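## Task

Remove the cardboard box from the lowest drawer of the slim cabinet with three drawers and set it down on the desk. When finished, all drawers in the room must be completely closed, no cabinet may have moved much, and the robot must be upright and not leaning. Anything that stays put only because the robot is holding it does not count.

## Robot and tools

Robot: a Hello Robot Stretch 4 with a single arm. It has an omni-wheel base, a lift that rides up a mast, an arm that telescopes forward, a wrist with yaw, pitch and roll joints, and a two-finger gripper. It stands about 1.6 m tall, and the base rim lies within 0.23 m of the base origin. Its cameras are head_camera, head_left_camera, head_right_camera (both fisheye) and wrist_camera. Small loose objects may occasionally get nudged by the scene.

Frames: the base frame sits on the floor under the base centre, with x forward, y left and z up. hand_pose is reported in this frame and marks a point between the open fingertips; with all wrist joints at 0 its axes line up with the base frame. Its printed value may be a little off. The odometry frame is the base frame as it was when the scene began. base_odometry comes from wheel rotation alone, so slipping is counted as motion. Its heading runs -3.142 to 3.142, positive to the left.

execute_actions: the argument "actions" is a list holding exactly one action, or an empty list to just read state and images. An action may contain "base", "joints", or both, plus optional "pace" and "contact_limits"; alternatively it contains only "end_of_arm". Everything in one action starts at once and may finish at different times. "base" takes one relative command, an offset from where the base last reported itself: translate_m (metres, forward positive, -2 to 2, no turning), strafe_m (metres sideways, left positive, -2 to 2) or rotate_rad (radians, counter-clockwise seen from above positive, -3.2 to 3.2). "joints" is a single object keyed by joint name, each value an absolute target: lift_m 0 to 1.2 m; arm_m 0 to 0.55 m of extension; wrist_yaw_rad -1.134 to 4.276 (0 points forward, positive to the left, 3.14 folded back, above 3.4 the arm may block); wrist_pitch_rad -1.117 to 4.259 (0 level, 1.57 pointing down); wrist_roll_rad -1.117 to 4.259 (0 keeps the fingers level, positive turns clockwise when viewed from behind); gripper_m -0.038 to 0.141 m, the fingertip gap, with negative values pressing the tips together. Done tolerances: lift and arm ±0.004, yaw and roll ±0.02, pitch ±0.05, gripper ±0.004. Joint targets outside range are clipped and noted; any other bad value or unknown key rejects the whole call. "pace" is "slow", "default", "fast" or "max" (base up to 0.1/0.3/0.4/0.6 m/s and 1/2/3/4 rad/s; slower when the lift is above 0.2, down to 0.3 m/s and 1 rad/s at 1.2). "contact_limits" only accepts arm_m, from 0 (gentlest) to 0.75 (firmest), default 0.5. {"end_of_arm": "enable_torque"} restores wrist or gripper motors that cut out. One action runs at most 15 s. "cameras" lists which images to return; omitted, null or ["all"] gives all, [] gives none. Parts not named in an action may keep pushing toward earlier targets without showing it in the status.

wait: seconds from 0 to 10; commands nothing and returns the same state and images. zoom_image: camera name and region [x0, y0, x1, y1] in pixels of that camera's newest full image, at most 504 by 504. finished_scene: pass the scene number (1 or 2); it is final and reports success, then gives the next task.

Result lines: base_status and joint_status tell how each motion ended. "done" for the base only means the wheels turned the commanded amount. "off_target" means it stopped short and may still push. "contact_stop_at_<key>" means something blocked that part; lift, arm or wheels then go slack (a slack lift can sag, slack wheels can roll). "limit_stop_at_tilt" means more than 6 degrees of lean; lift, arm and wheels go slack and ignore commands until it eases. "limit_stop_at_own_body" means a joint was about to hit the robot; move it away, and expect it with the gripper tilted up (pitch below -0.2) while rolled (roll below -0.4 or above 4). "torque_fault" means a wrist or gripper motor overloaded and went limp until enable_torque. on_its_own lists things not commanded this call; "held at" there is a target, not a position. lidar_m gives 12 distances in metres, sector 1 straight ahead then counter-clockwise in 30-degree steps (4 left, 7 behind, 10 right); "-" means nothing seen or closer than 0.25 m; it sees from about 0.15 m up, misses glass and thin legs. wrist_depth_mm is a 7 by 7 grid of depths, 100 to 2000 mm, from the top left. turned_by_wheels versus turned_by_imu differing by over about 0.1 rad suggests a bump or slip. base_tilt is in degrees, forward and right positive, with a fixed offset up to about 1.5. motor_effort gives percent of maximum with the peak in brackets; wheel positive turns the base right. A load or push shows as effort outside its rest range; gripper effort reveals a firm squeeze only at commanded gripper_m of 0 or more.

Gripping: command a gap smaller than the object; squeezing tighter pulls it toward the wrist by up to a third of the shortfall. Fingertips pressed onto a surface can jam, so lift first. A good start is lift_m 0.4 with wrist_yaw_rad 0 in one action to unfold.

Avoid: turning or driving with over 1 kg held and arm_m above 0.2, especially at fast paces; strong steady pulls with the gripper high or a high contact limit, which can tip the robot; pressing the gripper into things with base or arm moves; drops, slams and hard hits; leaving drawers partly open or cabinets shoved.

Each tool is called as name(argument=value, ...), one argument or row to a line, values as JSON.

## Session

execute_actions(
  actions=[],
)

Scene clock: 0.00 s.
base_odometry: x=+0.000 y=+0.000 heading=+0.000 (m, m, rad; odometry frame)
turned_by_wheels: +0.000 (rad since the last result)
turned_by_imu: +0.000 (rad since the last result)
base_tilt: forward=+0.7 right=+0.7 (deg)
lidar_m: 1.12 1.11 1.28 1.67 1.67 1.90 2.14 1.57 2.47 2.35 2.44 1.93
base_status: not commanded
joint_positions: lift_m=+0.190 arm_m=-0.001 wrist_yaw_rad=+3.096 wrist_pitch_rad=-0.004 wrist_roll_rad=+0.016 gripper_m=+0.057
joint_status: not commanded
motor_effort: lift_m=+17 arm_m=-1 wrist_yaw_rad=+0 wrist_pitch_rad=-6 wrist_roll_rad=-2 gripper_m=-6 wheel_0=+0 wheel_1=-1 wheel_2=+0 (%)
hand_pose: x=-0.1148 y=+0.1006 z=+0.3692 quat_wxyz=(+0.023, +0.002, +0.008, +1.000) (m; base frame)
wrist_depth_mm: - 141 - - - 1983 1618 / - 139 - - - - 1537 / - 128 226 - - - 1576 / 107 138 255 - - - 1618 / 135 1499 - - - - 1576 / 1464 1499 211 1537 213 1464 1366 / 1078 991 991 960 946 904 931
pictures: head_camera, head_left_camera, head_right_camera, wrist_camera
Images, in order (width x height): head_camera 420x560, head_left_camera 420x672, head_right_camera 420x672, wrist_camera 616x392.

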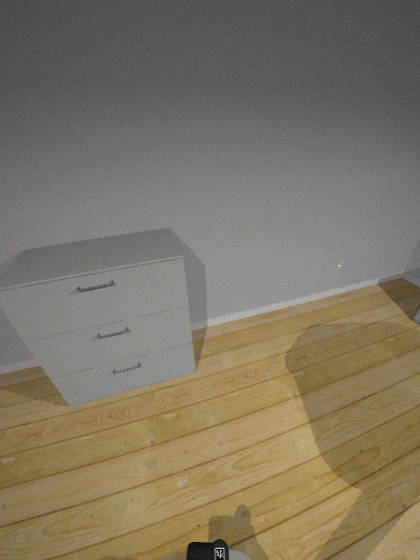

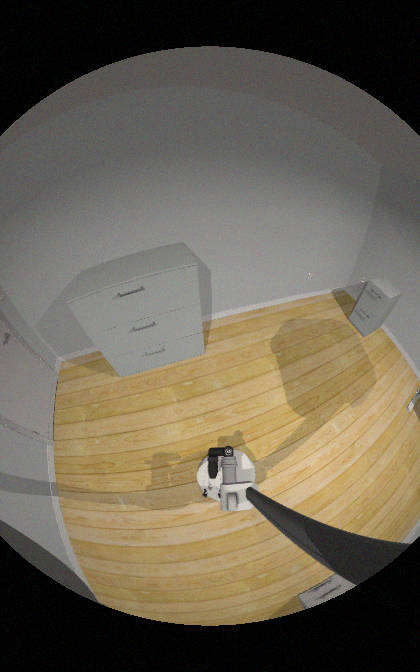

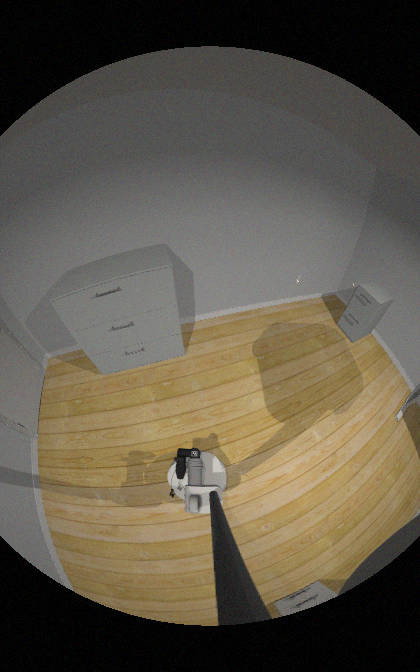

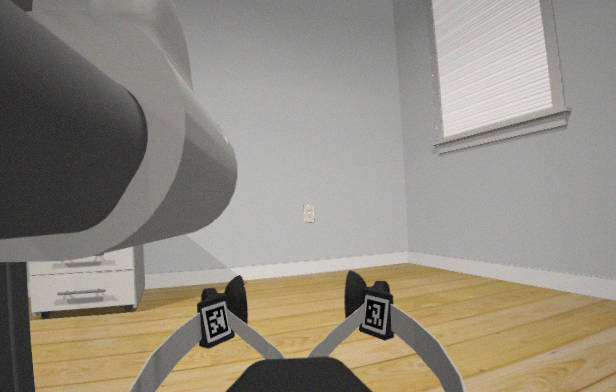

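execute_actions(
  actions=[
    {"base":{"rotate_rad":-2.76},"joints":{"lift_m":0.4,"wrist_yaw_rad":0}},
  ],
)

Scene clock: 4.60 s.
base_odometry: x=+0.000 y=+0.000 heading=-2.760 (m, m, rad; odometry frame)
turned_by_wheels: -2.760 (rad since the last result)
turned_by_imu: -2.810 (rad since the last result)
base_tilt: forward=+0.7 right=+0.7 (deg)
lidar_m: 1.57 2.24 2.33 2.45 2.13 1.65 1.12 1.17 1.74 1.68 1.78 2.17
base_status: done
joint_positions: lift_m=+0.400 arm_m=-0.001 wrist_yaw_rad=+0.000 wrist_pitch_rad=-0.004 wrist_roll_rad=+0.016 gripper_m=+0.057
joint_status: all done
motor_effort: lift_m=+21(23) arm_m=-1(1) wrist_yaw_rad=+0(7) wrist_pitch_rad=-5(4) wrist_roll_rad=-2(2) gripper_m=-1(4) wheel_0=+0(6) wheel_1=-1(6) wheel_2=-1(10) (%)
hand_pose: x=+0.4579 y=-0.0874 z=+0.5791 quat_wxyz=(+1.000, +0.008, -0.002, +0.000) (m; base frame)
wrist_depth_mm: - - 1983 - 1921 1983 1983 / - 1983 - 1983 1921 1921 1921 / - - 1983 1983 1921 1921 1921 / - - 1983 1983 1921 1921 1863 / 1983 - 1366 1921 1921 1921 1921 / - - 211 1921 214 1921 1863 / 1576 1464 1366 1336 1397 1397 1366
pictures: head_camera, head_left_camera, head_right_camera, wrist_camera
Images, in order (width x height): head_camera 420x560, head_left_camera 420x672, head_right_camera 420x672, wrist_camera 616x392.

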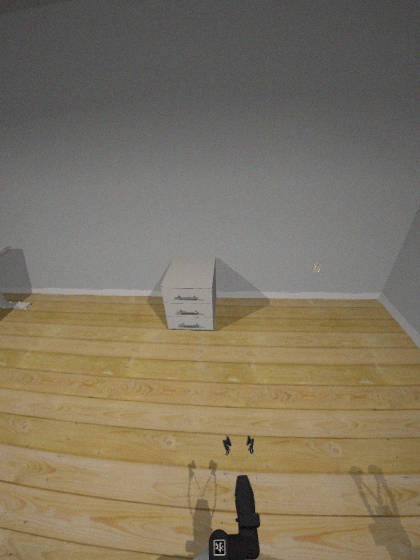

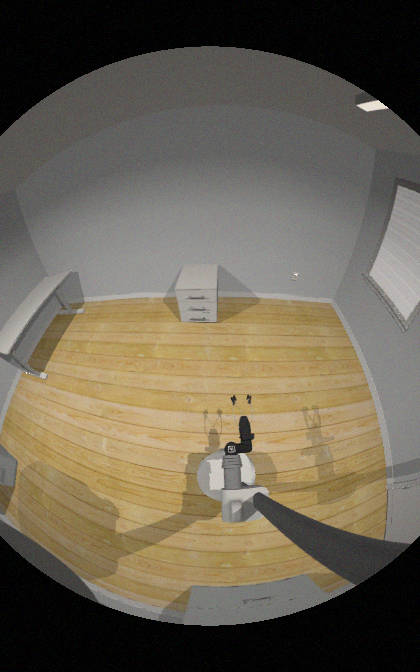

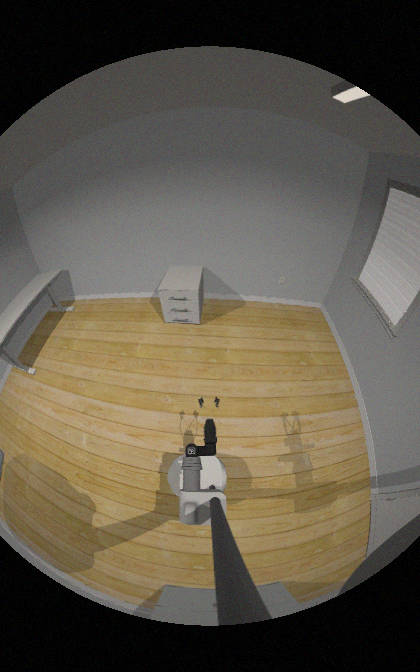

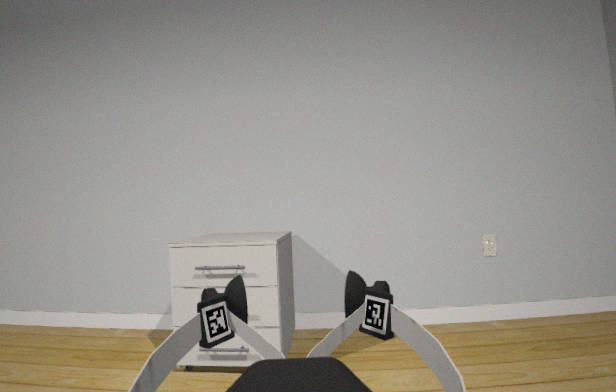

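execute_actions(
  actions=[
    {"base":{"rotate_rad":0.05},"joints":{"arm_m":0.25,"wrist_pitch_rad":0.5,"wrist_roll_rad":1.57,"gripper_m":0.07}},
  ],
  cameras=[],
)

execute_actions(
  actions=[
    {"base":{"translate_m":0.65},"joints":{"lift_m":0.088},"pace":"fast"},
  ],
  cameras=[],
)

execute_actions(
  actions=[
    {"base":{"strafe_m":0.18},"joints":{"arm_m":0.32}},
  ],
  cameras=["head_camera","wrist_camera"],
)

Scene clock: 9.47 s.
base_odometry: x=+0.000 y=+0.000 heading=-2.710 (m, m, rad; odometry frame)
turned_by_wheels: +0.050 (rad since the last result)
turned_by_imu: +0.052 (rad since the last result)
base_tilt: forward=+0.7 right=+0.7 (deg)
lidar_m: 1.56 2.29 2.32 2.44 2.06 1.13 1.12 1.22 1.71 1.67 1.83 2.16
base_status: done
joint_positions: lift_m=+0.400 arm_m=+0.249 wrist_yaw_rad=+0.000 wrist_pitch_rad=+0.502 wrist_roll_rad=+1.570 gripper_m=+0.070
joint_status: all done
motor_effort: lift_m=+21(20) arm_m=+5(4) wrist_yaw_rad=-1(1) wrist_pitch_rad=-4(5) wrist_roll_rad=-1(0) gripper_m=-4(7) wheel_0=+1(4) wheel_1=+0(5) wheel_2=+1(4) (%)
hand_pose: x=+0.6730 y=-0.0874 z=+0.4393 quat_wxyz=(+0.685, +0.685, +0.176, -0.175) (m; base frame)
wrist_depth_mm: 1308 1464 1618 1060 750 569 480 / 1336 1499 1618 1042 750 574 480 / 1366 1499 1618 1042 759 580 484 / 1366 1499 1661 1060 759 585 484 / 1397 1060 1160 1060 759 585 484 / 1397 1060 214 1060 210 574 480 / 1366 1042 1366 163 741 559 484
pictures: none
No camera images: the call's "cameras" was empty. Leave "cameras" out to get every camera's image.

Scene clock: 12.43 s.
base_odometry: x=-0.590 y=-0.272 heading=-2.710 (m, m, rad; odometry frame)
turned_by_wheels: +0.000 (rad since the last result)
turned_by_imu: -0.002 (rad since the last result)
base_tilt: forward=+0.7 right=+0.7 (deg)
lidar_m: 0.91 1.01 2.20 2.17 2.59 2.31 1.77 1.94 1.80 1.75 1.91 1.49
base_status: done
joint_positions: lift_m=+0.088 arm_m=+0.249 wrist_yaw_rad=+0.000 wrist_pitch_rad=+0.502 wrist_roll_rad=+1.570 gripper_m=+0.070
joint_status: all done
motor_effort: lift_m=+14(18) arm_m=+5(5) wrist_yaw_rad=+0(0) wrist_pitch_rad=-4(4) wrist_roll_rad=-1(1) gripper_m=-2(7) wheel_0=+0(7) wheel_1=+0(6) wheel_2=+1(11) (%)
hand_pose: x=+0.6730 y=-0.0874 z=+0.1278 quat_wxyz=(+0.685, +0.685, +0.176, -0.175) (m; base frame)
wrist_depth_mm: 778 878 768 452 319 244 - / 798 891 768 449 320 245 209 / 809 891 750 452 322 246 209 / 809 904 759 449 320 247 210 / 469 504 544 455 320 246 209 / 373 413 215 449 210 245 208 / 373 399 462 164 319 235 -
pictures: none
No camera images: the call's "cameras" was empty. Leave "cameras" out to get every camera's image.

Scene clock: 14.30 s.
base_odometry: x=-0.515 y=-0.436 heading=-2.710 (m, m, rad; odometry frame)
turned_by_wheels: +0.000 (rad since the last result)
turned_by_imu: +0.001 (rad since the last result)
base_tilt: forward=+0.7 right=+0.7 (deg)
lidar_m: 0.91 1.60 2.02 2.00 2.45 2.26 1.76 1.89 1.97 1.92 1.90 1.53
base_status: done
joint_positions: lift_m=+0.088 arm_m=+0.319 wrist_yaw_rad=+0.000 wrist_pitch_rad=+0.502 wrist_roll_rad=+1.570 gripper_m=+0.070
joint_status: all done
motor_effort: lift_m=+14(14) arm_m=+5(6) wrist_yaw_rad=+0(0) wrist_pitch_rad=-3(5) wrist_roll_rad=-1(1) gripper_m=-5(6) wheel_0=+2(8) wheel_1=+1(8) wheel_2=+1(0) (%)
hand_pose: x=+0.7429 y=-0.0874 z=+0.1278 quat_wxyz=(+0.685, +0.685, +0.176, -0.175) (m; base frame)
wrist_depth_mm: 741 831 778 449 319 244 - / 750 842 768 449 320 244 208 / 319 357 404 439 322 246 209 / 325 359 410 442 322 247 210 / 322 366 407 449 322 247 208 / 325 368 214 452 210 245 208 / 329 362 402 164 317 236 -
pictures: head_camera, wrist_camera
Images, in order (width x height): head_camera 420x560, wrist_camera 616x392.

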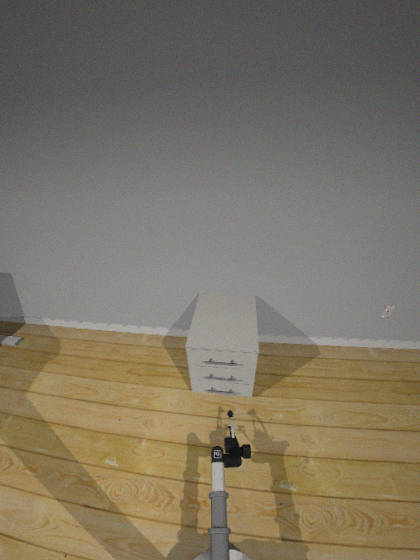

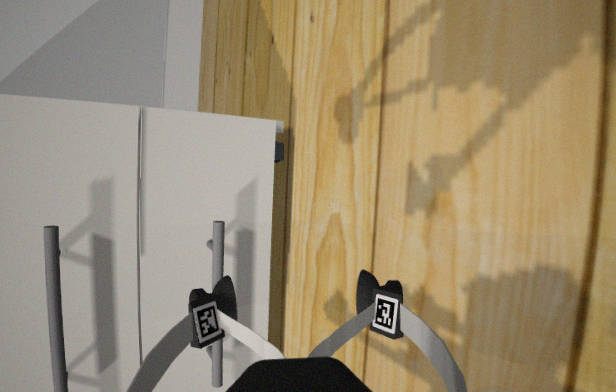

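execute_actions(
  actions=[
    {"base":{"rotate_rad":-0.09}},
  ],
  cameras=[],
)

execute_actions(
  actions=[
    {"base":{"strafe_m":0.115},"joints":{"arm_m":0.41}},
  ],
  cameras=["head_camera","wrist_camera"],
)

Scene clock: 18.47 s.
base_odometry: x=-0.515 y=-0.436 heading=-2.800 (m, m, rad; odometry frame)
turned_by_wheels: -0.090 (rad since the last result)
turned_by_imu: -0.091 (rad since the last result)
base_tilt: forward=+0.7 right=+0.7 (deg)
lidar_m: 0.90 1.00 2.06 1.97 2.44 2.32 1.75 1.85 2.00 1.94 2.02 1.55
base_status: done
joint_positions: lift_m=+0.088 arm_m=+0.319 wrist_yaw_rad=+0.000 wrist_pitch_rad=+0.502 wrist_roll_rad=+1.570 gripper_m=+0.070
joint_status: not commanded
motor_effort: lift_m=+14(14) arm_m=+5(5) wrist_yaw_rad=+0(1) wrist_pitch_rad=-2(2) wrist_roll_rad=-1(1) gripper_m=-6(6) wheel_0=+1(6) wheel_1=+0(6) wheel_2=-1(4) (%)
hand_pose: x=+0.7429 y=-0.0874 z=+0.1278 quat_wxyz=(+0.685, +0.685, +0.176, -0.175) (m; base frame)
wrist_depth_mm: 788 878 768 449 319 244 - / 788 878 750 449 320 245 208 / 788 878 750 452 320 245 210 / 342 379 433 455 319 246 210 / 330 368 418 452 320 247 209 / 329 366 215 449 210 245 208 / 322 353 394 163 319 236 -
pictures: none
No camera images: the call's "cameras" was empty. Leave "cameras" out to get every camera's image.

Scene clock: 20.00 s.
base_odometry: x=-0.476 y=-0.544 heading=-2.800 (m, m, rad; odometry frame)
turned_by_wheels: +0.000 (rad since the last result)
turned_by_imu: +0.000 (rad since the last result)
base_tilt: forward=+0.7 right=+0.6 (deg)
lidar_m: 0.91 1.59 1.94 1.88 2.33 2.31 1.77 1.84 2.14 2.05 2.06 0.97
base_status: done
joint_positions: lift_m=+0.088 arm_m=+0.409 wrist_yaw_rad=+0.000 wrist_pitch_rad=+0.502 wrist_roll_rad=+1.570 gripper_m=+0.070
joint_status: all done
motor_effort: lift_m=+14(14) arm_m=+5(6) wrist_yaw_rad=+0(1) wrist_pitch_rad=-4(4) wrist_roll_rad=-1(1) gripper_m=-7(3) wheel_0=+0(8) wheel_1=-2(7) wheel_2=+0(1) (%)
hand_pose: x=+0.8330 y=-0.0874 z=+0.1278 quat_wxyz=(+0.685, +0.685, +0.176, -0.175) (m; base frame)
wrist_depth_mm: 264 788 768 452 320 244 - / 259 289 327 404 319 245 208 / 259 290 327 384 319 246 209 / 260 289 322 384 320 247 209 / 260 290 324 384 322 246 209 / 259 287 214 389 210 245 208 / 259 278 315 163 317 236 -
pictures: head_camera, wrist_camera
Images, in order (width x height): head_camera 420x560, wrist_camera 616x392.

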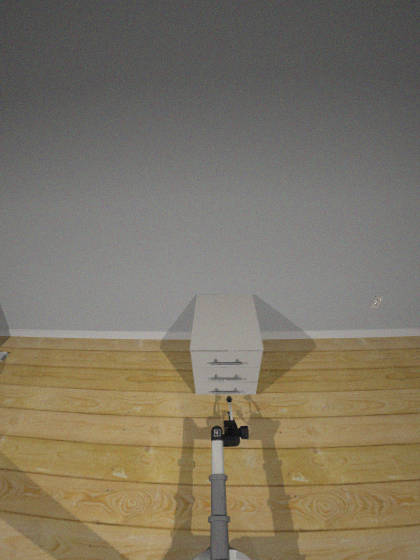

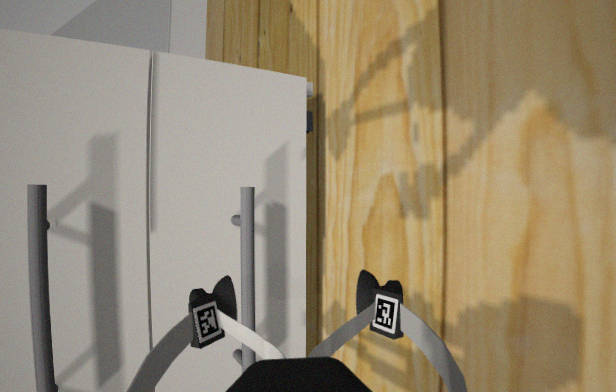

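execute_actions(
  actions=[
    {"base":{"strafe_m":0.012},"joints":{"arm_m":0.49,"gripper_m":0.055},"contact_limits":{"arm_m":0.15}},
  ],
  cameras=["wrist_camera"],
)

Scene clock: 23.23 s.
base_odometry: x=-0.472 y=-0.555 heading=-2.800 (m, m, rad; odometry frame)
turned_by_wheels: +0.000 (rad since the last result)
turned_by_imu: +0.000 (rad since the last result)
base_tilt: forward=+0.7 right=+0.7 (deg)
lidar_m: 0.90 1.59 1.94 1.86 2.35 2.30 1.77 1.86 2.16 2.08 2.08 0.97
base_status: done
joint_positions: lift_m=+0.088 arm_m=+0.489 wrist_yaw_rad=+0.000 wrist_pitch_rad=+0.502 wrist_roll_rad=+1.570 gripper_m=+0.055
joint_status: all done
motor_effort: lift_m=+14(14) arm_m=+5(5) wrist_yaw_rad=+0(0) wrist_pitch_rad=-3(4) wrist_roll_rad=-1(1) gripper_m=-8(4) wheel_0=-1(8) wheel_1=-1(7) wheel_2=-1(2) (%)
contact_limits: arm_m 0.15
hand_pose: x=+0.9130 y=-0.0874 z=+0.1278 quat_wxyz=(+0.685, +0.685, +0.176, -0.175) (m; base frame)
wrist_depth_mm: 194 216 246 286 320 244 - / 195 216 246 282 320 244 208 / 195 216 246 282 322 247 208 / 195 218 247 283 322 246 209 / 195 217 247 282 319 246 209 / 194 216 212 272 215 246 208 / 195 208 242 238 319 236 -
pictures: wrist_camera
Images, in order (width x height): wrist_camera 616x392.

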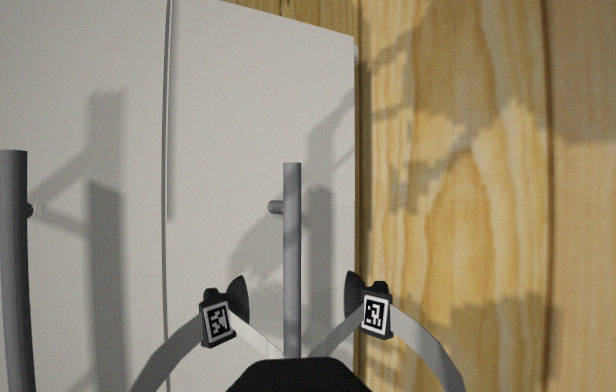

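execute_actions(
  actions=[
    {"joints":{"arm_m":0.498,"gripper_m":-0.025}},
  ],
  cameras=[],
)

execute_actions(
  actions=[
    {"joints":{"arm_m":0.25},"pace":"slow"},
  ],
  cameras=["wrist_camera","head_camera"],
)

execute_actions(
  actions=[
    {"joints":{"gripper_m":0.06}},
  ],
  cameras=[],
)

execute_actions(
  actions=[
    {"joints":{"arm_m":0.19}},
  ],
  cameras=[],
)

execute_actions(
  actions=[
    {"joints":{"lift_m":0.45,"wrist_roll_rad":0,"wrist_pitch_rad":0.9,"gripper_m":0.1}},
  ],
  cameras=[],
)

execute_actions(
  actions=[
    {"joints":{"arm_m":0.45,"wrist_pitch_rad":1.3}},
  ],
  cameras=["wrist_camera","head_camera"],
)

Scene clock: 30.53 s.
base_odometry: x=-0.472 y=-0.555 heading=-2.800 (m, m, rad; odometry frame)
turned_by_wheels: +0.000 (rad since the last result)
turned_by_imu: +0.000 (rad since the last result)
base_tilt: forward=+0.8 right=+0.7 (deg)
lidar_m: 0.91 1.57 1.92 1.86 2.33 2.30 1.77 1.86 2.17 2.07 2.10 0.98
base_status: not commanded
joint_positions: lift_m=+0.088 arm_m=+0.497 wrist_yaw_rad=+0.001 wrist_pitch_rad=+0.504 wrist_roll_rad=+1.570 gripper_m=-0.024
joint_status: all done
motor_effort: lift_m=+15(15) arm_m=+3(6) wrist_yaw_rad=-2(3) wrist_pitch_rad=-8(9) wrist_roll_rad=-1(1) gripper_m=-26(29) wheel_0=-1(1) wheel_1=+0(1) wheel_2=+0(0) (%)
hand_pose: x=+0.9210 y=-0.0872 z=+0.1272 quat_wxyz=(+0.685, +0.685, +0.177, -0.176) (m; base frame)
wrist_depth_mm: 186 208 233 267 309 241 - / 187 208 233 268 304 243 206 / 189 209 233 270 304 243 207 / 189 210 234 258 304 245 208 / 189 211 234 267 304 244 207 / 188 209 221 205 281 242 206 / 187 201 222 225 296 225 -
pictures: none
No camera images: the call's "cameras" was empty. Leave "cameras" out to get every camera's image.

Scene clock: 34.30 s.
base_odometry: x=-0.472 y=-0.555 heading=-2.799 (m, m, rad; odometry frame)
turned_by_wheels: +0.001 (rad since the last result)
turned_by_imu: +0.001 (rad since the last result)
base_tilt: forward=+0.7 right=+0.7 (deg)
lidar_m: 0.68 1.59 1.92 1.86 2.34 2.31 1.77 1.81 2.16 2.06 2.08 0.72
base_status: not commanded
joint_positions: lift_m=+0.088 arm_m=+0.251 wrist_yaw_rad=+0.008 wrist_pitch_rad=+0.504 wrist_roll_rad=+1.570 gripper_m=-0.024
joint_status: all done
on_its_own: wrist_yaw_rad is at rest, and its effort (-23) is outside its rest range (-13 to +13)
motor_effort: lift_m=+15(15) arm_m=-5(7) wrist_yaw_rad=-23(23) wrist_pitch_rad=-10(12) wrist_roll_rad=-2(3) gripper_m=-24(30) wheel_0=+4(4) wheel_1=+1(1) wheel_2=+4(4) (%)
hand_pose: x=+0.6752 y=-0.0854 z=+0.1271 quat_wxyz=(+0.686, +0.684, +0.179, -0.174) (m; base frame)
wrist_depth_mm: 831 904 229 265 309 240 - / 389 455 231 265 303 243 207 / 387 421 232 266 304 244 207 / 379 424 232 256 304 243 207 / 382 421 234 258 304 245 206 / 382 424 221 206 283 244 206 / 387 415 202 226 297 226 -
pictures: head_camera, wrist_camera
Images, in order (width x height): head_camera 420x560, wrist_camera 616x392.

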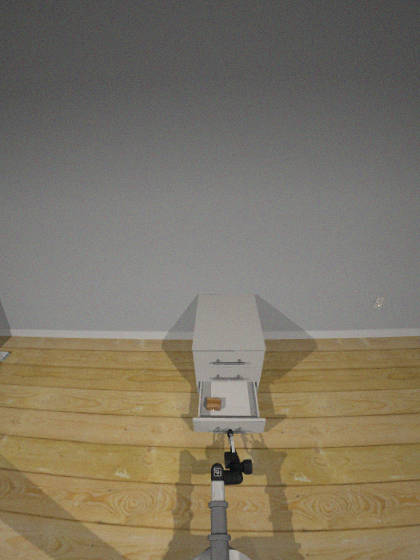

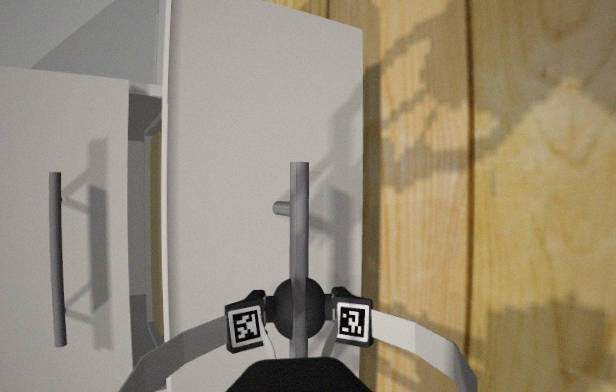

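Scene clock: 35.87 s.
base_odometry: x=-0.472 y=-0.555 heading=-2.800 (m, m, rad; odometry frame)
turned_by_wheels: -0.001 (rad since the last result)
turned_by_imu: -0.001 (rad since the last result)
base_tilt: forward=+0.7 right=+0.7 (deg)
lidar_m: 0.68 1.59 1.92 1.86 2.36 2.29 1.76 1.85 2.16 2.07 2.11 0.74
base_status: not commanded
joint_positions: lift_m=+0.088 arm_m=+0.251 wrist_yaw_rad=+0.000 wrist_pitch_rad=+0.502 wrist_roll_rad=+1.570 gripper_m=+0.060
joint_status: all done
motor_effort: lift_m=+15(15) arm_m=-4(6) wrist_yaw_rad=-1(23) wrist_pitch_rad=-6(9) wrist_roll_rad=-2(2) gripper_m=-5(28) wheel_0=+0(4) wheel_1=+0(1) wheel_2=+0(4) (%)
hand_pose: x=+0.6746 y=-0.0873 z=+0.1275 quat_wxyz=(+0.685, +0.685, +0.176, -0.176) (m; base frame)
wrist_depth_mm: 842 917 238 287 317 246 - / 402 891 239 274 306 246 208 / 387 427 239 274 307 247 209 / 382 421 239 276 307 247 209 / 384 427 240 276 309 247 209 / 384 424 213 276 213 245 208 / 382 418 233 232 317 236 -
pictures: none
No camera images: the call's "cameras" was empty. Leave "cameras" out to get every camera's image.

Scene clock: 36.93 s.
base_odometry: x=-0.472 y=-0.555 heading=-2.800 (m, m, rad; odometry frame)
turned_by_wheels: +0.000 (rad since the last result)
turned_by_imu: +0.000 (rad since the last result)
base_tilt: forward=+0.7 right=+0.7 (deg)
lidar_m: 0.67 1.58 1.92 1.86 2.35 2.32 1.75 1.87 2.14 2.05 2.09 0.72
base_status: not commanded
joint_positions: lift_m=+0.088 arm_m=+0.191 wrist_yaw_rad=+0.000 wrist_pitch_rad=+0.502 wrist_roll_rad=+1.570 gripper_m=+0.060
joint_status: all done
motor_effort: lift_m=+15(15) arm_m=-5(4) wrist_yaw_rad=+0(2) wrist_pitch_rad=-5(4) wrist_roll_rad=-2(2) gripper_m=-6(5) wheel_0=+0(0) wheel_1=+0(0) wheel_2=+0(0) (%)
hand_pose: x=+0.6147 y=-0.0874 z=+0.1276 quat_wxyz=(+0.685, +0.685, +0.176, -0.176) (m; base frame)
wrist_depth_mm: 891 976 668 445 319 244 - / 878 931 300 345 320 245 208 / 442 469 301 345 320 247 209 / 439 469 296 347 324 247 210 / 433 469 297 345 322 246 208 / 424 469 213 347 213 246 209 / 439 462 290 332 320 236 -
pictures: none
No camera images: the call's "cameras" was empty. Leave "cameras" out to get every camera's image.

Scene clock: 39.43 s.
base_odometry: x=-0.472 y=-0.555 heading=-2.800 (m, m, rad; odometry frame)
turned_by_wheels: +0.000 (rad since the last result)
turned_by_imu: +0.000 (rad since the last result)
base_tilt: forward=+0.7 right=+0.6 (deg)
lidar_m: 0.67 1.58 1.94 1.86 2.33 2.29 1.77 1.83 2.16 2.05 2.08 0.72
base_status: not commanded
joint_positions: lift_m=+0.450 arm_m=+0.191 wrist_yaw_rad=+0.000 wrist_pitch_rad=+0.901 wrist_roll_rad=+0.000 gripper_m=+0.100
joint_status: all done
motor_effort: lift_m=+22(23) arm_m=-5(6) wrist_yaw_rad=+0(0) wrist_pitch_rad=-1(2) wrist_roll_rad=-2(5) gripper_m=-5(6) wheel_0=+0(0) wheel_1=+0(1) wheel_2=+0(0) (%)
hand_pose: x=+0.5409 y=-0.0874 z=+0.4017 quat_wxyz=(+0.900, +0.000, +0.435, +0.000) (m; base frame)
wrist_depth_mm: 1098 1078 517 517 517 1078 1078 / 1118 1098 585 585 585 1138 1118 / 931 917 788 809 809 931 946 / 798 798 676 732 759 820 820 / 707 691 544 535 539 715 723 / 627 627 535 627 199 640 634 / 569 569 569 151 569 574 585
pictures: none
No camera images: the call's "cameras" was empty. Leave "cameras" out to get every camera's image.

Scene clock: 41.33 s.
base_odometry: x=-0.472 y=-0.555 heading=-2.800 (m, m, rad; odometry frame)
turned_by_wheels: +0.000 (rad since the last result)
turned_by_imu: +0.000 (rad since the last result)
base_tilt: forward=+0.7 right=+0.7 (deg)
lidar_m: 0.68 1.57 1.93 1.87 2.36 2.30 1.77 1.84 2.17 2.07 2.08 0.72
base_status: not commanded
joint_positions: lift_m=+0.450 arm_m=+0.449 wrist_yaw_rad=+0.000 wrist_pitch_rad=+1.300 wrist_roll_rad=+0.000 gripper_m=+0.100
joint_status: all done
motor_effort: lift_m=+22(22) arm_m=+5(5) wrist_yaw_rad=+0(1) wrist_pitch_rad=+1(4) wrist_roll_rad=-1(3) gripper_m=-3(3) wheel_0=+0(0) wheel_1=+0(0) wheel_2=+0(0) (%)
hand_pose: x=+0.6971 y=-0.0874 z=+0.3499 quat_wxyz=(+0.796, +0.000, +0.605, +0.000) (m; base frame)
wrist_depth_mm: 707 362 362 364 357 370 732 / 668 654 585 452 445 683 699 / 634 640 574 580 574 654 661 / 603 591 539 549 544 627 621 / 569 477 517 517 521 591 597 / 544 549 384 549 200 569 569 / 525 525 525 151 535 535 544
pictures: head_camera, wrist_camera
Images, in order (width x height): head_camera 420x560, wrist_camera 616x392.

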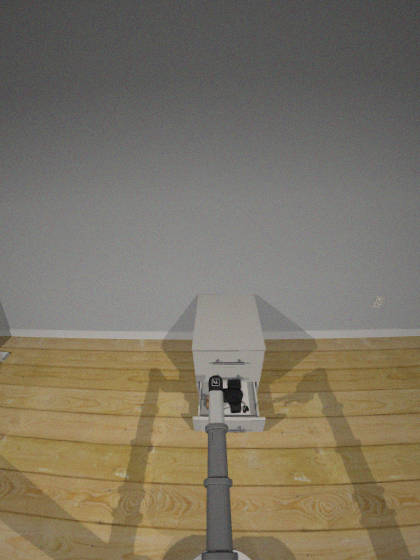

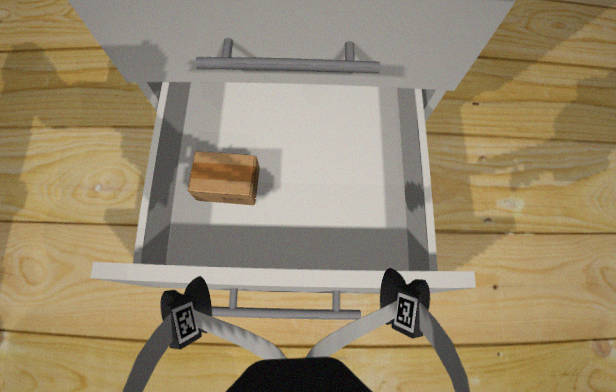

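execute_actions(
  actions=[
    {"base":{"strafe_m":0.10},"joints":{"wrist_roll_rad":1.57,"wrist_pitch_rad":1.37,"gripper_m":0.1,"arm_m":0.43}},
  ],
  cameras=[],
)

execute_actions(
  actions=[
    {"base":{"translate_m":0.18},"joints":{"lift_m":0.33,"arm_m":0.43}},
  ],
  cameras=["wrist_camera","head_left_camera","head_right_camera"],
)

Scene clock: 51.70 s.
base_odometry: x=-0.439 y=-0.649 heading=-2.800 (m, m, rad; odometry frame)
turned_by_wheels: +0.000 (rad since the last result)
turned_by_imu: +0.001 (rad since the last result)
base_tilt: forward=+0.7 right=+0.7 (deg)
lidar_m: 0.70 1.58 1.82 1.76 2.25 2.30 1.79 1.85 2.28 2.17 2.11 0.72
base_status: done
joint_positions: lift_m=+0.450 arm_m=+0.431 wrist_yaw_rad=+0.000 wrist_pitch_rad=+1.370 wrist_roll_rad=+1.570 gripper_m=+0.100
joint_status: all done
motor_effort: lift_m=+22(22) arm_m=-5(5) wrist_yaw_rad=+0(1) wrist_pitch_rad=+0(1) wrist_roll_rad=-1(3) gripper_m=-3(1) wheel_0=+2(7) wheel_1=-1(7) wheel_2=+0(3) (%)
hand_pose: x=+0.6593 y=-0.0874 z=+0.3452 quat_wxyz=(+0.548, +0.547, +0.448, -0.447) (m; base frame)
wrist_depth_mm: 382 634 609 574 564 539 525 / 387 554 535 569 564 539 521 / 387 564 535 517 559 530 517 / 389 559 535 530 549 539 517 / 394 559 521 564 554 530 517 / 389 508 384 564 199 535 512 / 399 621 585 151 549 521 508
pictures: none
No camera images: the call's "cameras" was empty. Leave "cameras" out to get every camera's image.

Scene clock: 53.67 s.
base_odometry: x=-0.608 y=-0.710 heading=-2.799 (m, m, rad; odometry frame)
turned_by_wheels: +0.000 (rad since the last result)
turned_by_imu: +0.000 (rad since the last result)
base_tilt: forward=+0.7 right=+0.7 (deg)
lidar_m: 0.52 1.38 1.83 1.75 2.36 2.50 1.96 2.04 2.28 2.15 1.86 0.51
base_status: done
joint_positions: lift_m=+0.330 arm_m=+0.431 wrist_yaw_rad=+0.000 wrist_pitch_rad=+1.370 wrist_roll_rad=+1.570 gripper_m=+0.100
joint_status: all done
motor_effort: lift_m=+14(20) arm_m=-5(5) wrist_yaw_rad=+0(0) wrist_pitch_rad=+0(2) wrist_roll_rad=-1(1) gripper_m=-4(4) wheel_0=+1(6) wheel_1=+2(6) wheel_2=+0(7) (%)
hand_pose: x=+0.6592 y=-0.0874 z=+0.2258 quat_wxyz=(+0.548, +0.547, +0.448, -0.447) (m; base frame)
wrist_depth_mm: 180 219 410 392 379 418 415 / 182 222 407 394 379 310 410 / 186 251 407 392 375 279 407 / 187 255 407 392 375 276 407 / 187 255 404 343 375 306 404 / 186 216 343 379 199 410 402 / 185 225 320 151 330 407 402
pictures: head_left_camera, head_right_camera, wrist_camera
Images, in order (width x height): head_left_camera 420x672, head_right_camera 420x672, wrist_camera 616x392.

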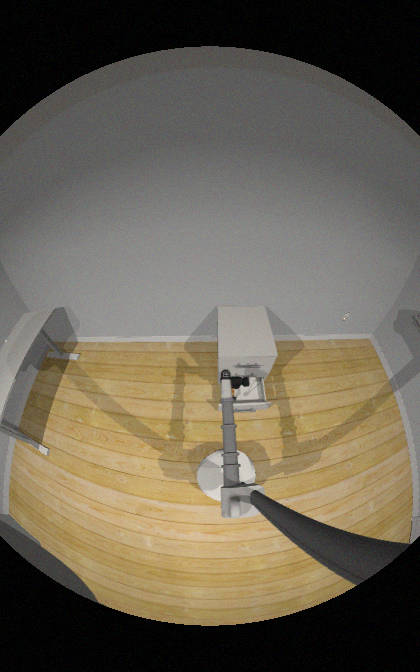

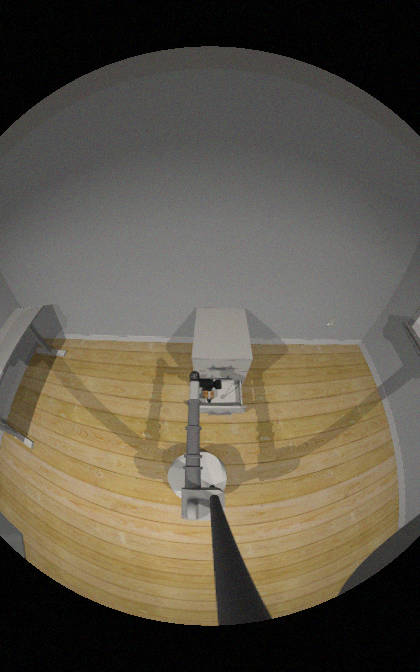

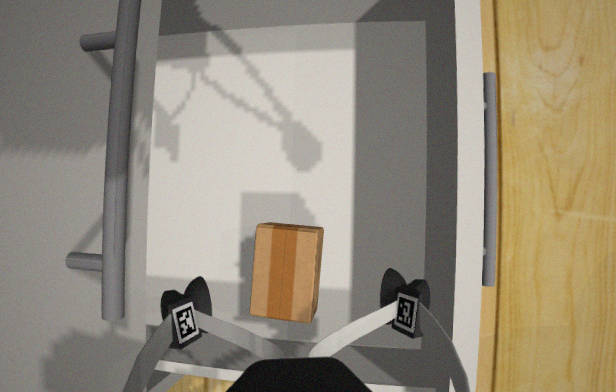

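execute_actions(
  actions=[
    {"joints":{"lift_m":0.24,"arm_m":0.44,"wrist_pitch_rad":1.28,"gripper_m":0.095},"pace":"slow"},
  ],
  cameras=["wrist_camera","head_camera"],
)

Scene clock: 59.90 s.
base_odometry: x=-0.608 y=-0.710 heading=-2.799 (m, m, rad; odometry frame)
turned_by_wheels: +0.000 (rad since the last result)
turned_by_imu: +0.000 (rad since the last result)
base_tilt: forward=+0.7 right=+0.7 (deg)
lidar_m: 0.53 1.38 1.82 1.74 2.34 2.50 1.96 2.04 2.25 2.16 1.85 0.53
base_status: not commanded
joint_positions: lift_m=+0.240 arm_m=+0.439 wrist_yaw_rad=+0.000 wrist_pitch_rad=+1.281 wrist_roll_rad=+1.570 gripper_m=+0.095
joint_status: all done
motor_effort: lift_m=+13(13) arm_m=+5(5) wrist_yaw_rad=+0(0) wrist_pitch_rad=-1(5) wrist_roll_rad=-1(0) gripper_m=-1(4) wheel_0=+1(1) wheel_1=+2(2) wheel_2=+0(0) (%)
hand_pose: x=+0.6924 y=-0.0874 z=+0.1421 quat_wxyz=(+0.567, +0.567, +0.423, -0.422) (m; base frame)
wrist_depth_mm: 154 343 332 310 291 273 - / 155 343 329 307 290 274 184 / 157 343 327 306 289 272 185 / 158 342 325 304 289 271 185 / 158 340 322 253 285 270 182 / 158 340 223 250 198 268 178 / 157 187 312 151 282 251 -
pictures: head_camera, wrist_camera
Images, in order (width x height): head_camera 420x560, wrist_camera 616x392.

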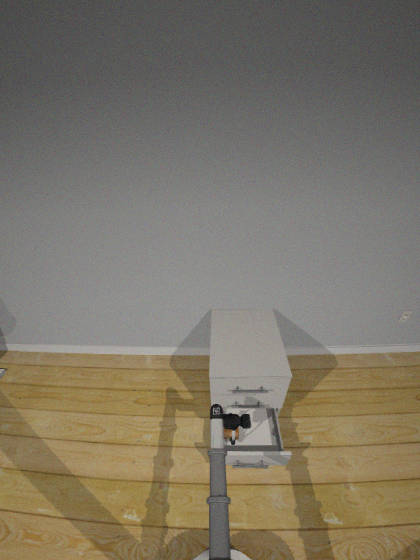

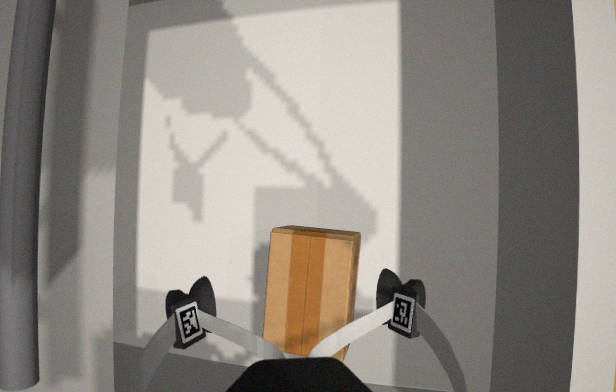

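execute_actions(
  actions=[
    {"joints":{"lift_m":0.18,"arm_m":0.443},"pace":"slow"},
  ],
  cameras=["wrist_camera"],
)

execute_actions(
  actions=[
    {"joints":{"gripper_m":0.03},"pace":"slow"},
  ],
  cameras=["wrist_camera"],
)

Scene clock: 64.77 s.
base_odometry: x=-0.608 y=-0.710 heading=-2.799 (m, m, rad; odometry frame)
turned_by_wheels: +0.000 (rad since the last result)
turned_by_imu: +0.000 (rad since the last result)
base_tilt: forward=+0.7 right=+0.7 (deg)
lidar_m: 0.73 1.39 1.82 1.75 2.35 2.48 1.96 2.05 2.27 2.14 1.84 0.57
base_status: not commanded
joint_positions: lift_m=+0.181 arm_m=+0.442 wrist_yaw_rad=+0.000 wrist_pitch_rad=+1.278 wrist_roll_rad=+1.570 gripper_m=+0.095
joint_status: all done
motor_effort: lift_m=+9(13) arm_m=+4(6) wrist_yaw_rad=+1(3) wrist_pitch_rad=+8(28) wrist_roll_rad=-2(1) gripper_m=-2(4) wheel_0=+1(1) wheel_1=+2(2) wheel_2=-2(2) (%)
hand_pose: x=+0.6966 y=-0.0875 z=+0.0827 quat_wxyz=(+0.568, +0.568, +0.422, -0.422) (m; base frame)
wrist_depth_mm: 310 294 272 252 236 178 - / 310 291 270 252 236 181 - / 307 289 267 251 235 182 - / 306 286 266 249 235 181 - / 303 285 265 202 234 178 - / 301 285 202 196 200 173 - / 297 282 262 154 230 144 -
pictures: wrist_camera
Images, in order (width x height): wrist_camera 616x392.

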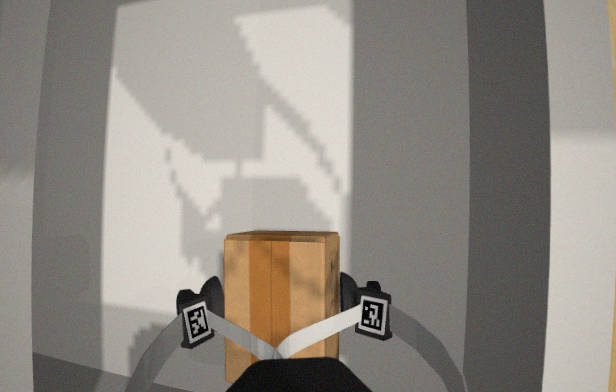

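Scene clock: 67.40 s.
base_odometry: x=-0.608 y=-0.710 heading=-2.799 (m, m, rad; odometry frame)
turned_by_wheels: +0.000 (rad since the last result)
turned_by_imu: +0.000 (rad since the last result)
base_tilt: forward=+0.7 right=+0.7 (deg)
lidar_m: 0.56 1.39 1.81 1.75 2.36 2.49 1.97 2.03 2.27 2.15 1.82 0.55
base_status: not commanded
joint_positions: lift_m=+0.181 arm_m=+0.442 wrist_yaw_rad=+0.000 wrist_pitch_rad=+1.276 wrist_roll_rad=+1.570 gripper_m=+0.030
joint_status: all done
motor_effort: lift_m=+9(9) arm_m=+4(4) wrist_yaw_rad=+0(1) wrist_pitch_rad=+11(17) wrist_roll_rad=-2(3) gripper_m=-18(17) wheel_0=+0(0) wheel_1=+1(1) wheel_2=-1(1) (%)
hand_pose: x=+0.6971 y=-0.0874 z=+0.0829 quat_wxyz=(+0.568, +0.568, +0.421, -0.421) (m; base frame)
wrist_depth_mm: 310 294 270 252 236 186 - / 309 290 267 251 236 188 - / 306 287 266 249 235 190 - / 306 286 264 248 233 189 - / 307 285 263 194 230 185 - / 306 282 194 191 193 180 - / 297 273 258 190 229 135 -
pictures: wrist_camera
Images, in order (width x height): wrist_camera 616x392.

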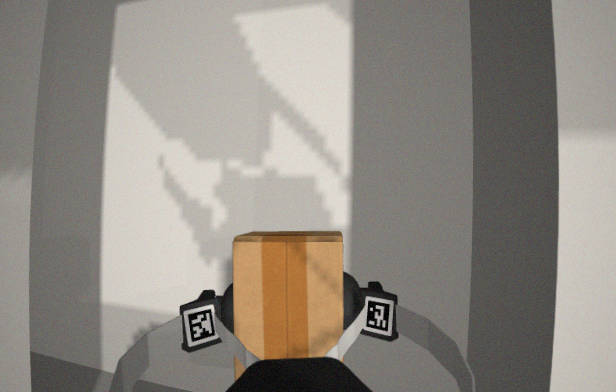

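execute_actions(
  actions=[
    {"joints":{"lift_m":0.24,"arm_m":0.43,"wrist_pitch_rad":1.28},"pace":"slow"},
  ],
  cameras=["wrist_camera"],
)

execute_actions(
  actions=[
    {"joints":{"lift_m":0.36,"arm_m":0.41},"pace":"slow"},
  ],
  cameras=["wrist_camera"],
)

execute_actions(
  actions=[
    {"base":{"translate_m":-0.18},"joints":{"lift_m":0.45}},
  ],
  cameras=["wrist_camera","head_camera"],
)

Scene clock: 71.90 s.
base_odometry: x=-0.608 y=-0.710 heading=-2.799 (m, m, rad; odometry frame)
turned_by_wheels: +0.000 (rad since the last result)
turned_by_imu: +0.000 (rad since the last result)
base_tilt: forward=+0.7 right=+0.7 (deg)
lidar_m: 0.56 1.37 1.83 1.74 2.36 2.51 1.95 2.04 2.25 2.16 1.85 0.57
base_status: not commanded
joint_positions: lift_m=+0.240 arm_m=+0.431 wrist_yaw_rad=+0.000 wrist_pitch_rad=+1.281 wrist_roll_rad=+1.570 gripper_m=+0.030
joint_status: all done
motor_effort: lift_m=+22(23) arm_m=-5(4) wrist_yaw_rad=-1(1) wrist_pitch_rad=+0(11) wrist_roll_rad=-2(1) gripper_m=-22(19) wheel_0=+1(0) wheel_1=+1(2) wheel_2=-1(1) (%)
hand_pose: x=+0.6844 y=-0.0874 z=+0.1414 quat_wxyz=(+0.567, +0.567, +0.423, -0.422) (m; base frame)
wrist_depth_mm: 162 347 330 309 290 156 314 / 164 343 327 307 290 158 312 / 165 347 325 304 289 159 310 / 167 345 324 303 286 158 309 / 167 343 324 195 286 154 310 / 166 342 195 191 195 150 309 / 165 188 294 190 282 147 309
pictures: wrist_camera
Images, in order (width x height): wrist_camera 616x392.

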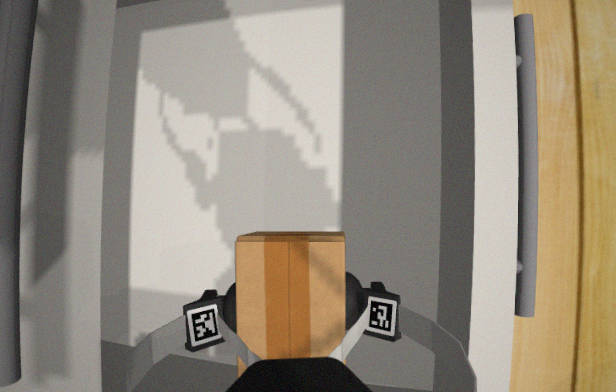

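Scene clock: 73.73 s.
base_odometry: x=-0.608 y=-0.710 heading=-2.799 (m, m, rad; odometry frame)
turned_by_wheels: +0.000 (rad since the last result)
turned_by_imu: +0.000 (rad since the last result)
base_tilt: forward=+0.7 right=+0.7 (deg)
lidar_m: 0.56 1.40 1.82 1.75 2.36 2.46 1.95 2.03 2.26 2.15 1.84 0.56
base_status: not commanded
joint_positions: lift_m=+0.360 arm_m=+0.411 wrist_yaw_rad=+0.000 wrist_pitch_rad=+1.281 wrist_roll_rad=+1.570 gripper_m=+0.030
joint_status: all done
motor_effort: lift_m=+22(23) arm_m=-5(5) wrist_yaw_rad=-1(1) wrist_pitch_rad=-1(1) wrist_roll_rad=-1(2) gripper_m=-21(20) wheel_0=+0(1) wheel_1=+1(2) wheel_2=-1(1) (%)
hand_pose: x=+0.6644 y=-0.0874 z=+0.2614 quat_wxyz=(+0.567, +0.567, +0.423, -0.422) (m; base frame)
wrist_depth_mm: 183 233 410 418 397 442 421 / 185 233 459 433 407 442 418 / 186 233 455 430 407 436 421 / 187 234 452 427 404 433 418 / 187 235 449 194 404 433 415 / 187 235 195 192 195 433 415 / 186 212 307 190 325 424 413
pictures: wrist_camera
Images, in order (width x height): wrist_camera 616x392.

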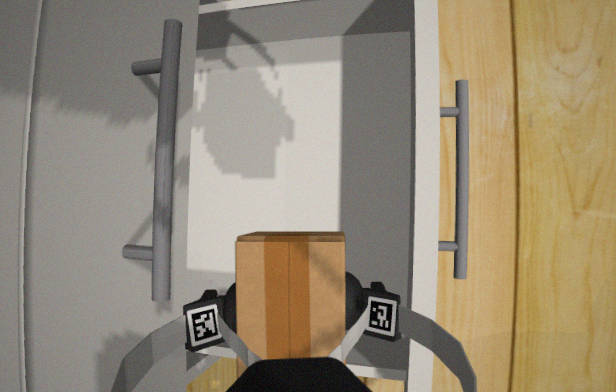

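Scene clock: 75.70 s.
base_odometry: x=-0.439 y=-0.650 heading=-2.799 (m, m, rad; odometry frame)
turned_by_wheels: +0.000 (rad since the last result)
turned_by_imu: +0.001 (rad since the last result)
base_tilt: forward=+0.7 right=+0.7 (deg)
lidar_m: 0.75 1.59 1.80 1.74 2.24 2.31 1.79 1.85 2.26 2.15 2.09 0.75
base_status: done
joint_positions: lift_m=+0.450 arm_m=+0.411 wrist_yaw_rad=+0.000 wrist_pitch_rad=+1.281 wrist_roll_rad=+1.570 gripper_m=+0.030
joint_status: all done
motor_effort: lift_m=+22(22) arm_m=-5(5) wrist_yaw_rad=-1(1) wrist_pitch_rad=-2(0) wrist_roll_rad=-2(2) gripper_m=-21(22) wheel_0=+1(3) wheel_1=+0(5) wheel_2=-1(5) (%)
hand_pose: x=+0.6643 y=-0.0874 z=+0.3514 quat_wxyz=(+0.567, +0.567, +0.423, -0.422) (m; base frame)
wrist_depth_mm: 368 668 634 580 559 530 504 / 368 544 549 585 559 530 500 / 370 591 564 539 559 525 504 / 362 585 559 574 559 521 500 / 362 591 554 195 549 517 496 / 375 512 195 193 195 512 492 / 375 640 615 190 549 504 492
pictures: head_camera, wrist_camera
Images, in order (width x height): head_camera 420x560, wrist_camera 616x392.

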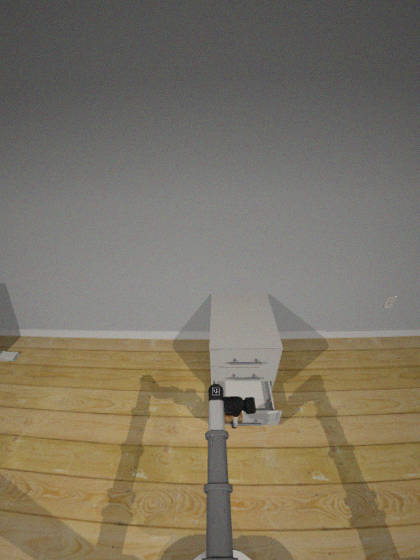

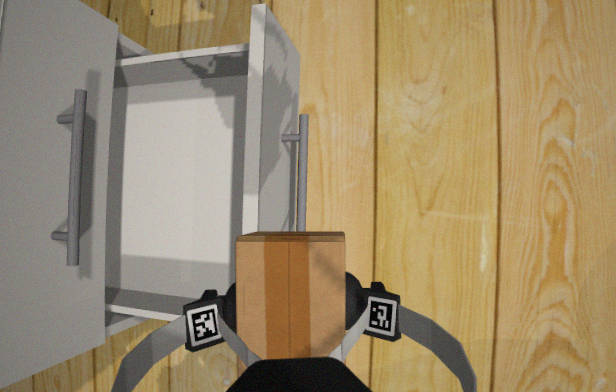

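execute_actions(
  actions=[
    {"joints":{"arm_m":0.1,"lift_m":0.55}},
  ],
  cameras=[],
)

execute_actions(
  actions=[
    {"base":{"rotate_rad":1.571},"joints":{"lift_m":1.0}},
  ],
  cameras=[],
)

execute_actions(
  actions=[
    {"base":{"translate_m":1.0},"joints":{"arm_m":0.3,"lift_m":1.1},"pace":"fast"},
  ],
)

Scene clock: 81.37 s.
base_odometry: x=-0.439 y=-0.650 heading=-2.799 (m, m, rad; odometry frame)
turned_by_wheels: +0.000 (rad since the last result)
turned_by_imu: +0.000 (rad since the last result)
base_tilt: forward=+0.7 right=+0.7 (deg)
lidar_m: 0.72 1.56 1.84 1.75 2.24 2.28 1.77 1.83 2.26 2.18 2.10 0.75
base_status: not commanded
joint_positions: lift_m=+0.550 arm_m=+0.101 wrist_yaw_rad=+0.000 wrist_pitch_rad=+1.281 wrist_roll_rad=+1.570 gripper_m=+0.030
joint_status: all done
motor_effort: lift_m=+22(24) arm_m=-5(5) wrist_yaw_rad=+1(1) wrist_pitch_rad=-2(3) wrist_roll_rad=-1(2) gripper_m=-21(24) wheel_0=+1(1) wheel_1=+0(0) wheel_2=+0(1) (%)
hand_pose: x=+0.3542 y=-0.0874 z=+0.4514 quat_wxyz=(+0.567, +0.567, +0.423, -0.422) (m; base frame)
wrist_depth_mm: 866 820 750 699 661 621 597 / 854 699 741 699 654 621 591 / 788 668 741 699 654 615 597 / 778 668 741 699 654 609 404 / 759 676 732 194 647 445 392 / 831 768 194 192 195 415 392 / 842 750 723 190 647 404 394
pictures: none
No camera images: the call's "cameras" was empty. Leave "cameras" out to get every camera's image.

Scene clock: 84.13 s.
base_odometry: x=-0.439 y=-0.649 heading=-1.228 (m, m, rad; odometry frame)
turned_by_wheels: +1.571 (rad since the last result)
turned_by_imu: +1.600 (rad since the last result)
base_tilt: forward=+0.7 right=+0.6 (deg)
lidar_m: 1.77 2.23 2.30 1.78 1.85 2.24 2.17 2.11 0.78 0.73 1.58 1.84
base_status: done
joint_positions: lift_m=+1.000 arm_m=+0.101 wrist_yaw_rad=+0.000 wrist_pitch_rad=+1.281 wrist_roll_rad=+1.570 gripper_m=+0.030
joint_status: all done
motor_effort: lift_m=+22(24) arm_m=-5(5) wrist_yaw_rad=+0(1) wrist_pitch_rad=-2(1) wrist_roll_rad=-2(2) gripper_m=-20(20) wheel_0=+1(6) wheel_1=+0(6) wheel_2=+0(8) (%)
hand_pose: x=+0.3542 y=-0.0874 z=+0.9014 quat_wxyz=(+0.567, +0.567, +0.423, -0.422) (m; base frame)
wrist_depth_mm: 1499 1397 1281 1182 1118 1060 991 / 1464 1366 1281 1182 1098 1042 991 / 1430 1336 1229 1160 1098 1060 991 / 1430 1308 1229 1160 1098 878 820 / 1430 1308 1255 193 1098 831 798 / 1430 1336 195 192 195 820 778 / 1397 1308 1255 190 1078 991 960
pictures: none
No camera images: the call's "cameras" was empty. Leave "cameras" out to get every camera's image.

Scene clock: 88.40 s.
base_odometry: x=-0.103 y=-1.591 heading=-1.228 (m, m, rad; odometry frame)
turned_by_wheels: +0.000 (rad since the last result)
turned_by_imu: -0.003 (rad since the last result)
base_tilt: forward=+0.7 right=+0.7 (deg)
lidar_m: 0.74 1.66 1.46 2.17 2.15 2.55 3.21 1.22 1.39 1.53 1.06 0.81
base_status: done
joint_positions: lift_m=+1.100 arm_m=+0.299 wrist_yaw_rad=+0.000 wrist_pitch_rad=+1.281 wrist_roll_rad=+1.570 gripper_m=+0.030
joint_status: all done
motor_effort: lift_m=+22(24) arm_m=+4(5) wrist_yaw_rad=+0(1) wrist_pitch_rad=-1(2) wrist_roll_rad=-2(2) gripper_m=-22(20) wheel_0=-1(5) wheel_1=-1(6) wheel_2=-1(12) (%)
hand_pose: x=+0.5526 y=-0.0874 z=+1.0015 quat_wxyz=(+0.567, +0.567, +0.423, -0.422) (m; base frame)
wrist_depth_mm: 647 603 574 1281 1229 1138 1098 / 640 603 574 1281 1229 1160 1098 / 640 591 1336 1255 1205 1118 1078 / 627 585 1308 1281 1160 1118 904 / 621 585 559 195 1205 1118 878 / 640 585 194 192 195 1138 878 / 1138 1336 1336 190 1182 1118 1060
pictures: head_camera, head_left_camera, head_right_camera, wrist_camera
Images, in order (width x height): head_camera 420x560, head_left_camera 420x672, head_right_camera 420x672, wrist_camera 616x392.

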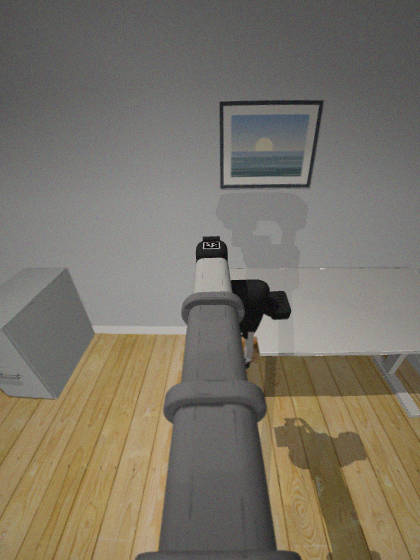

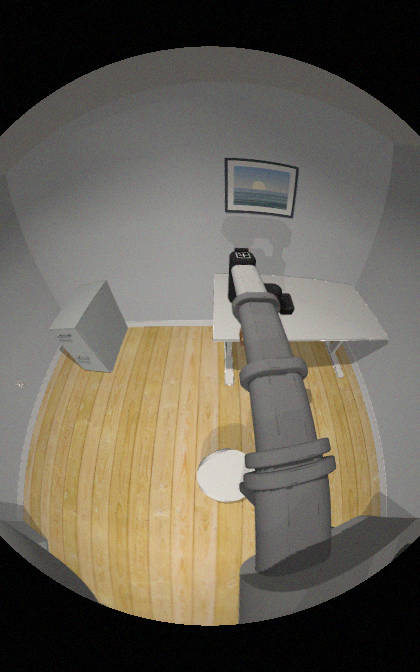

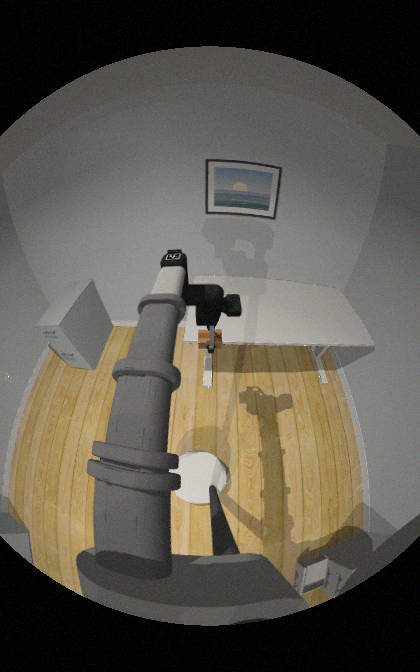

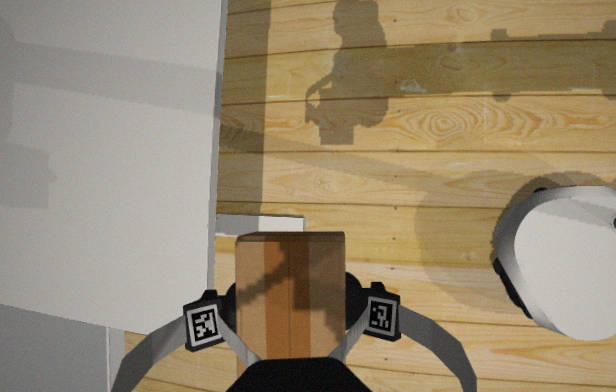

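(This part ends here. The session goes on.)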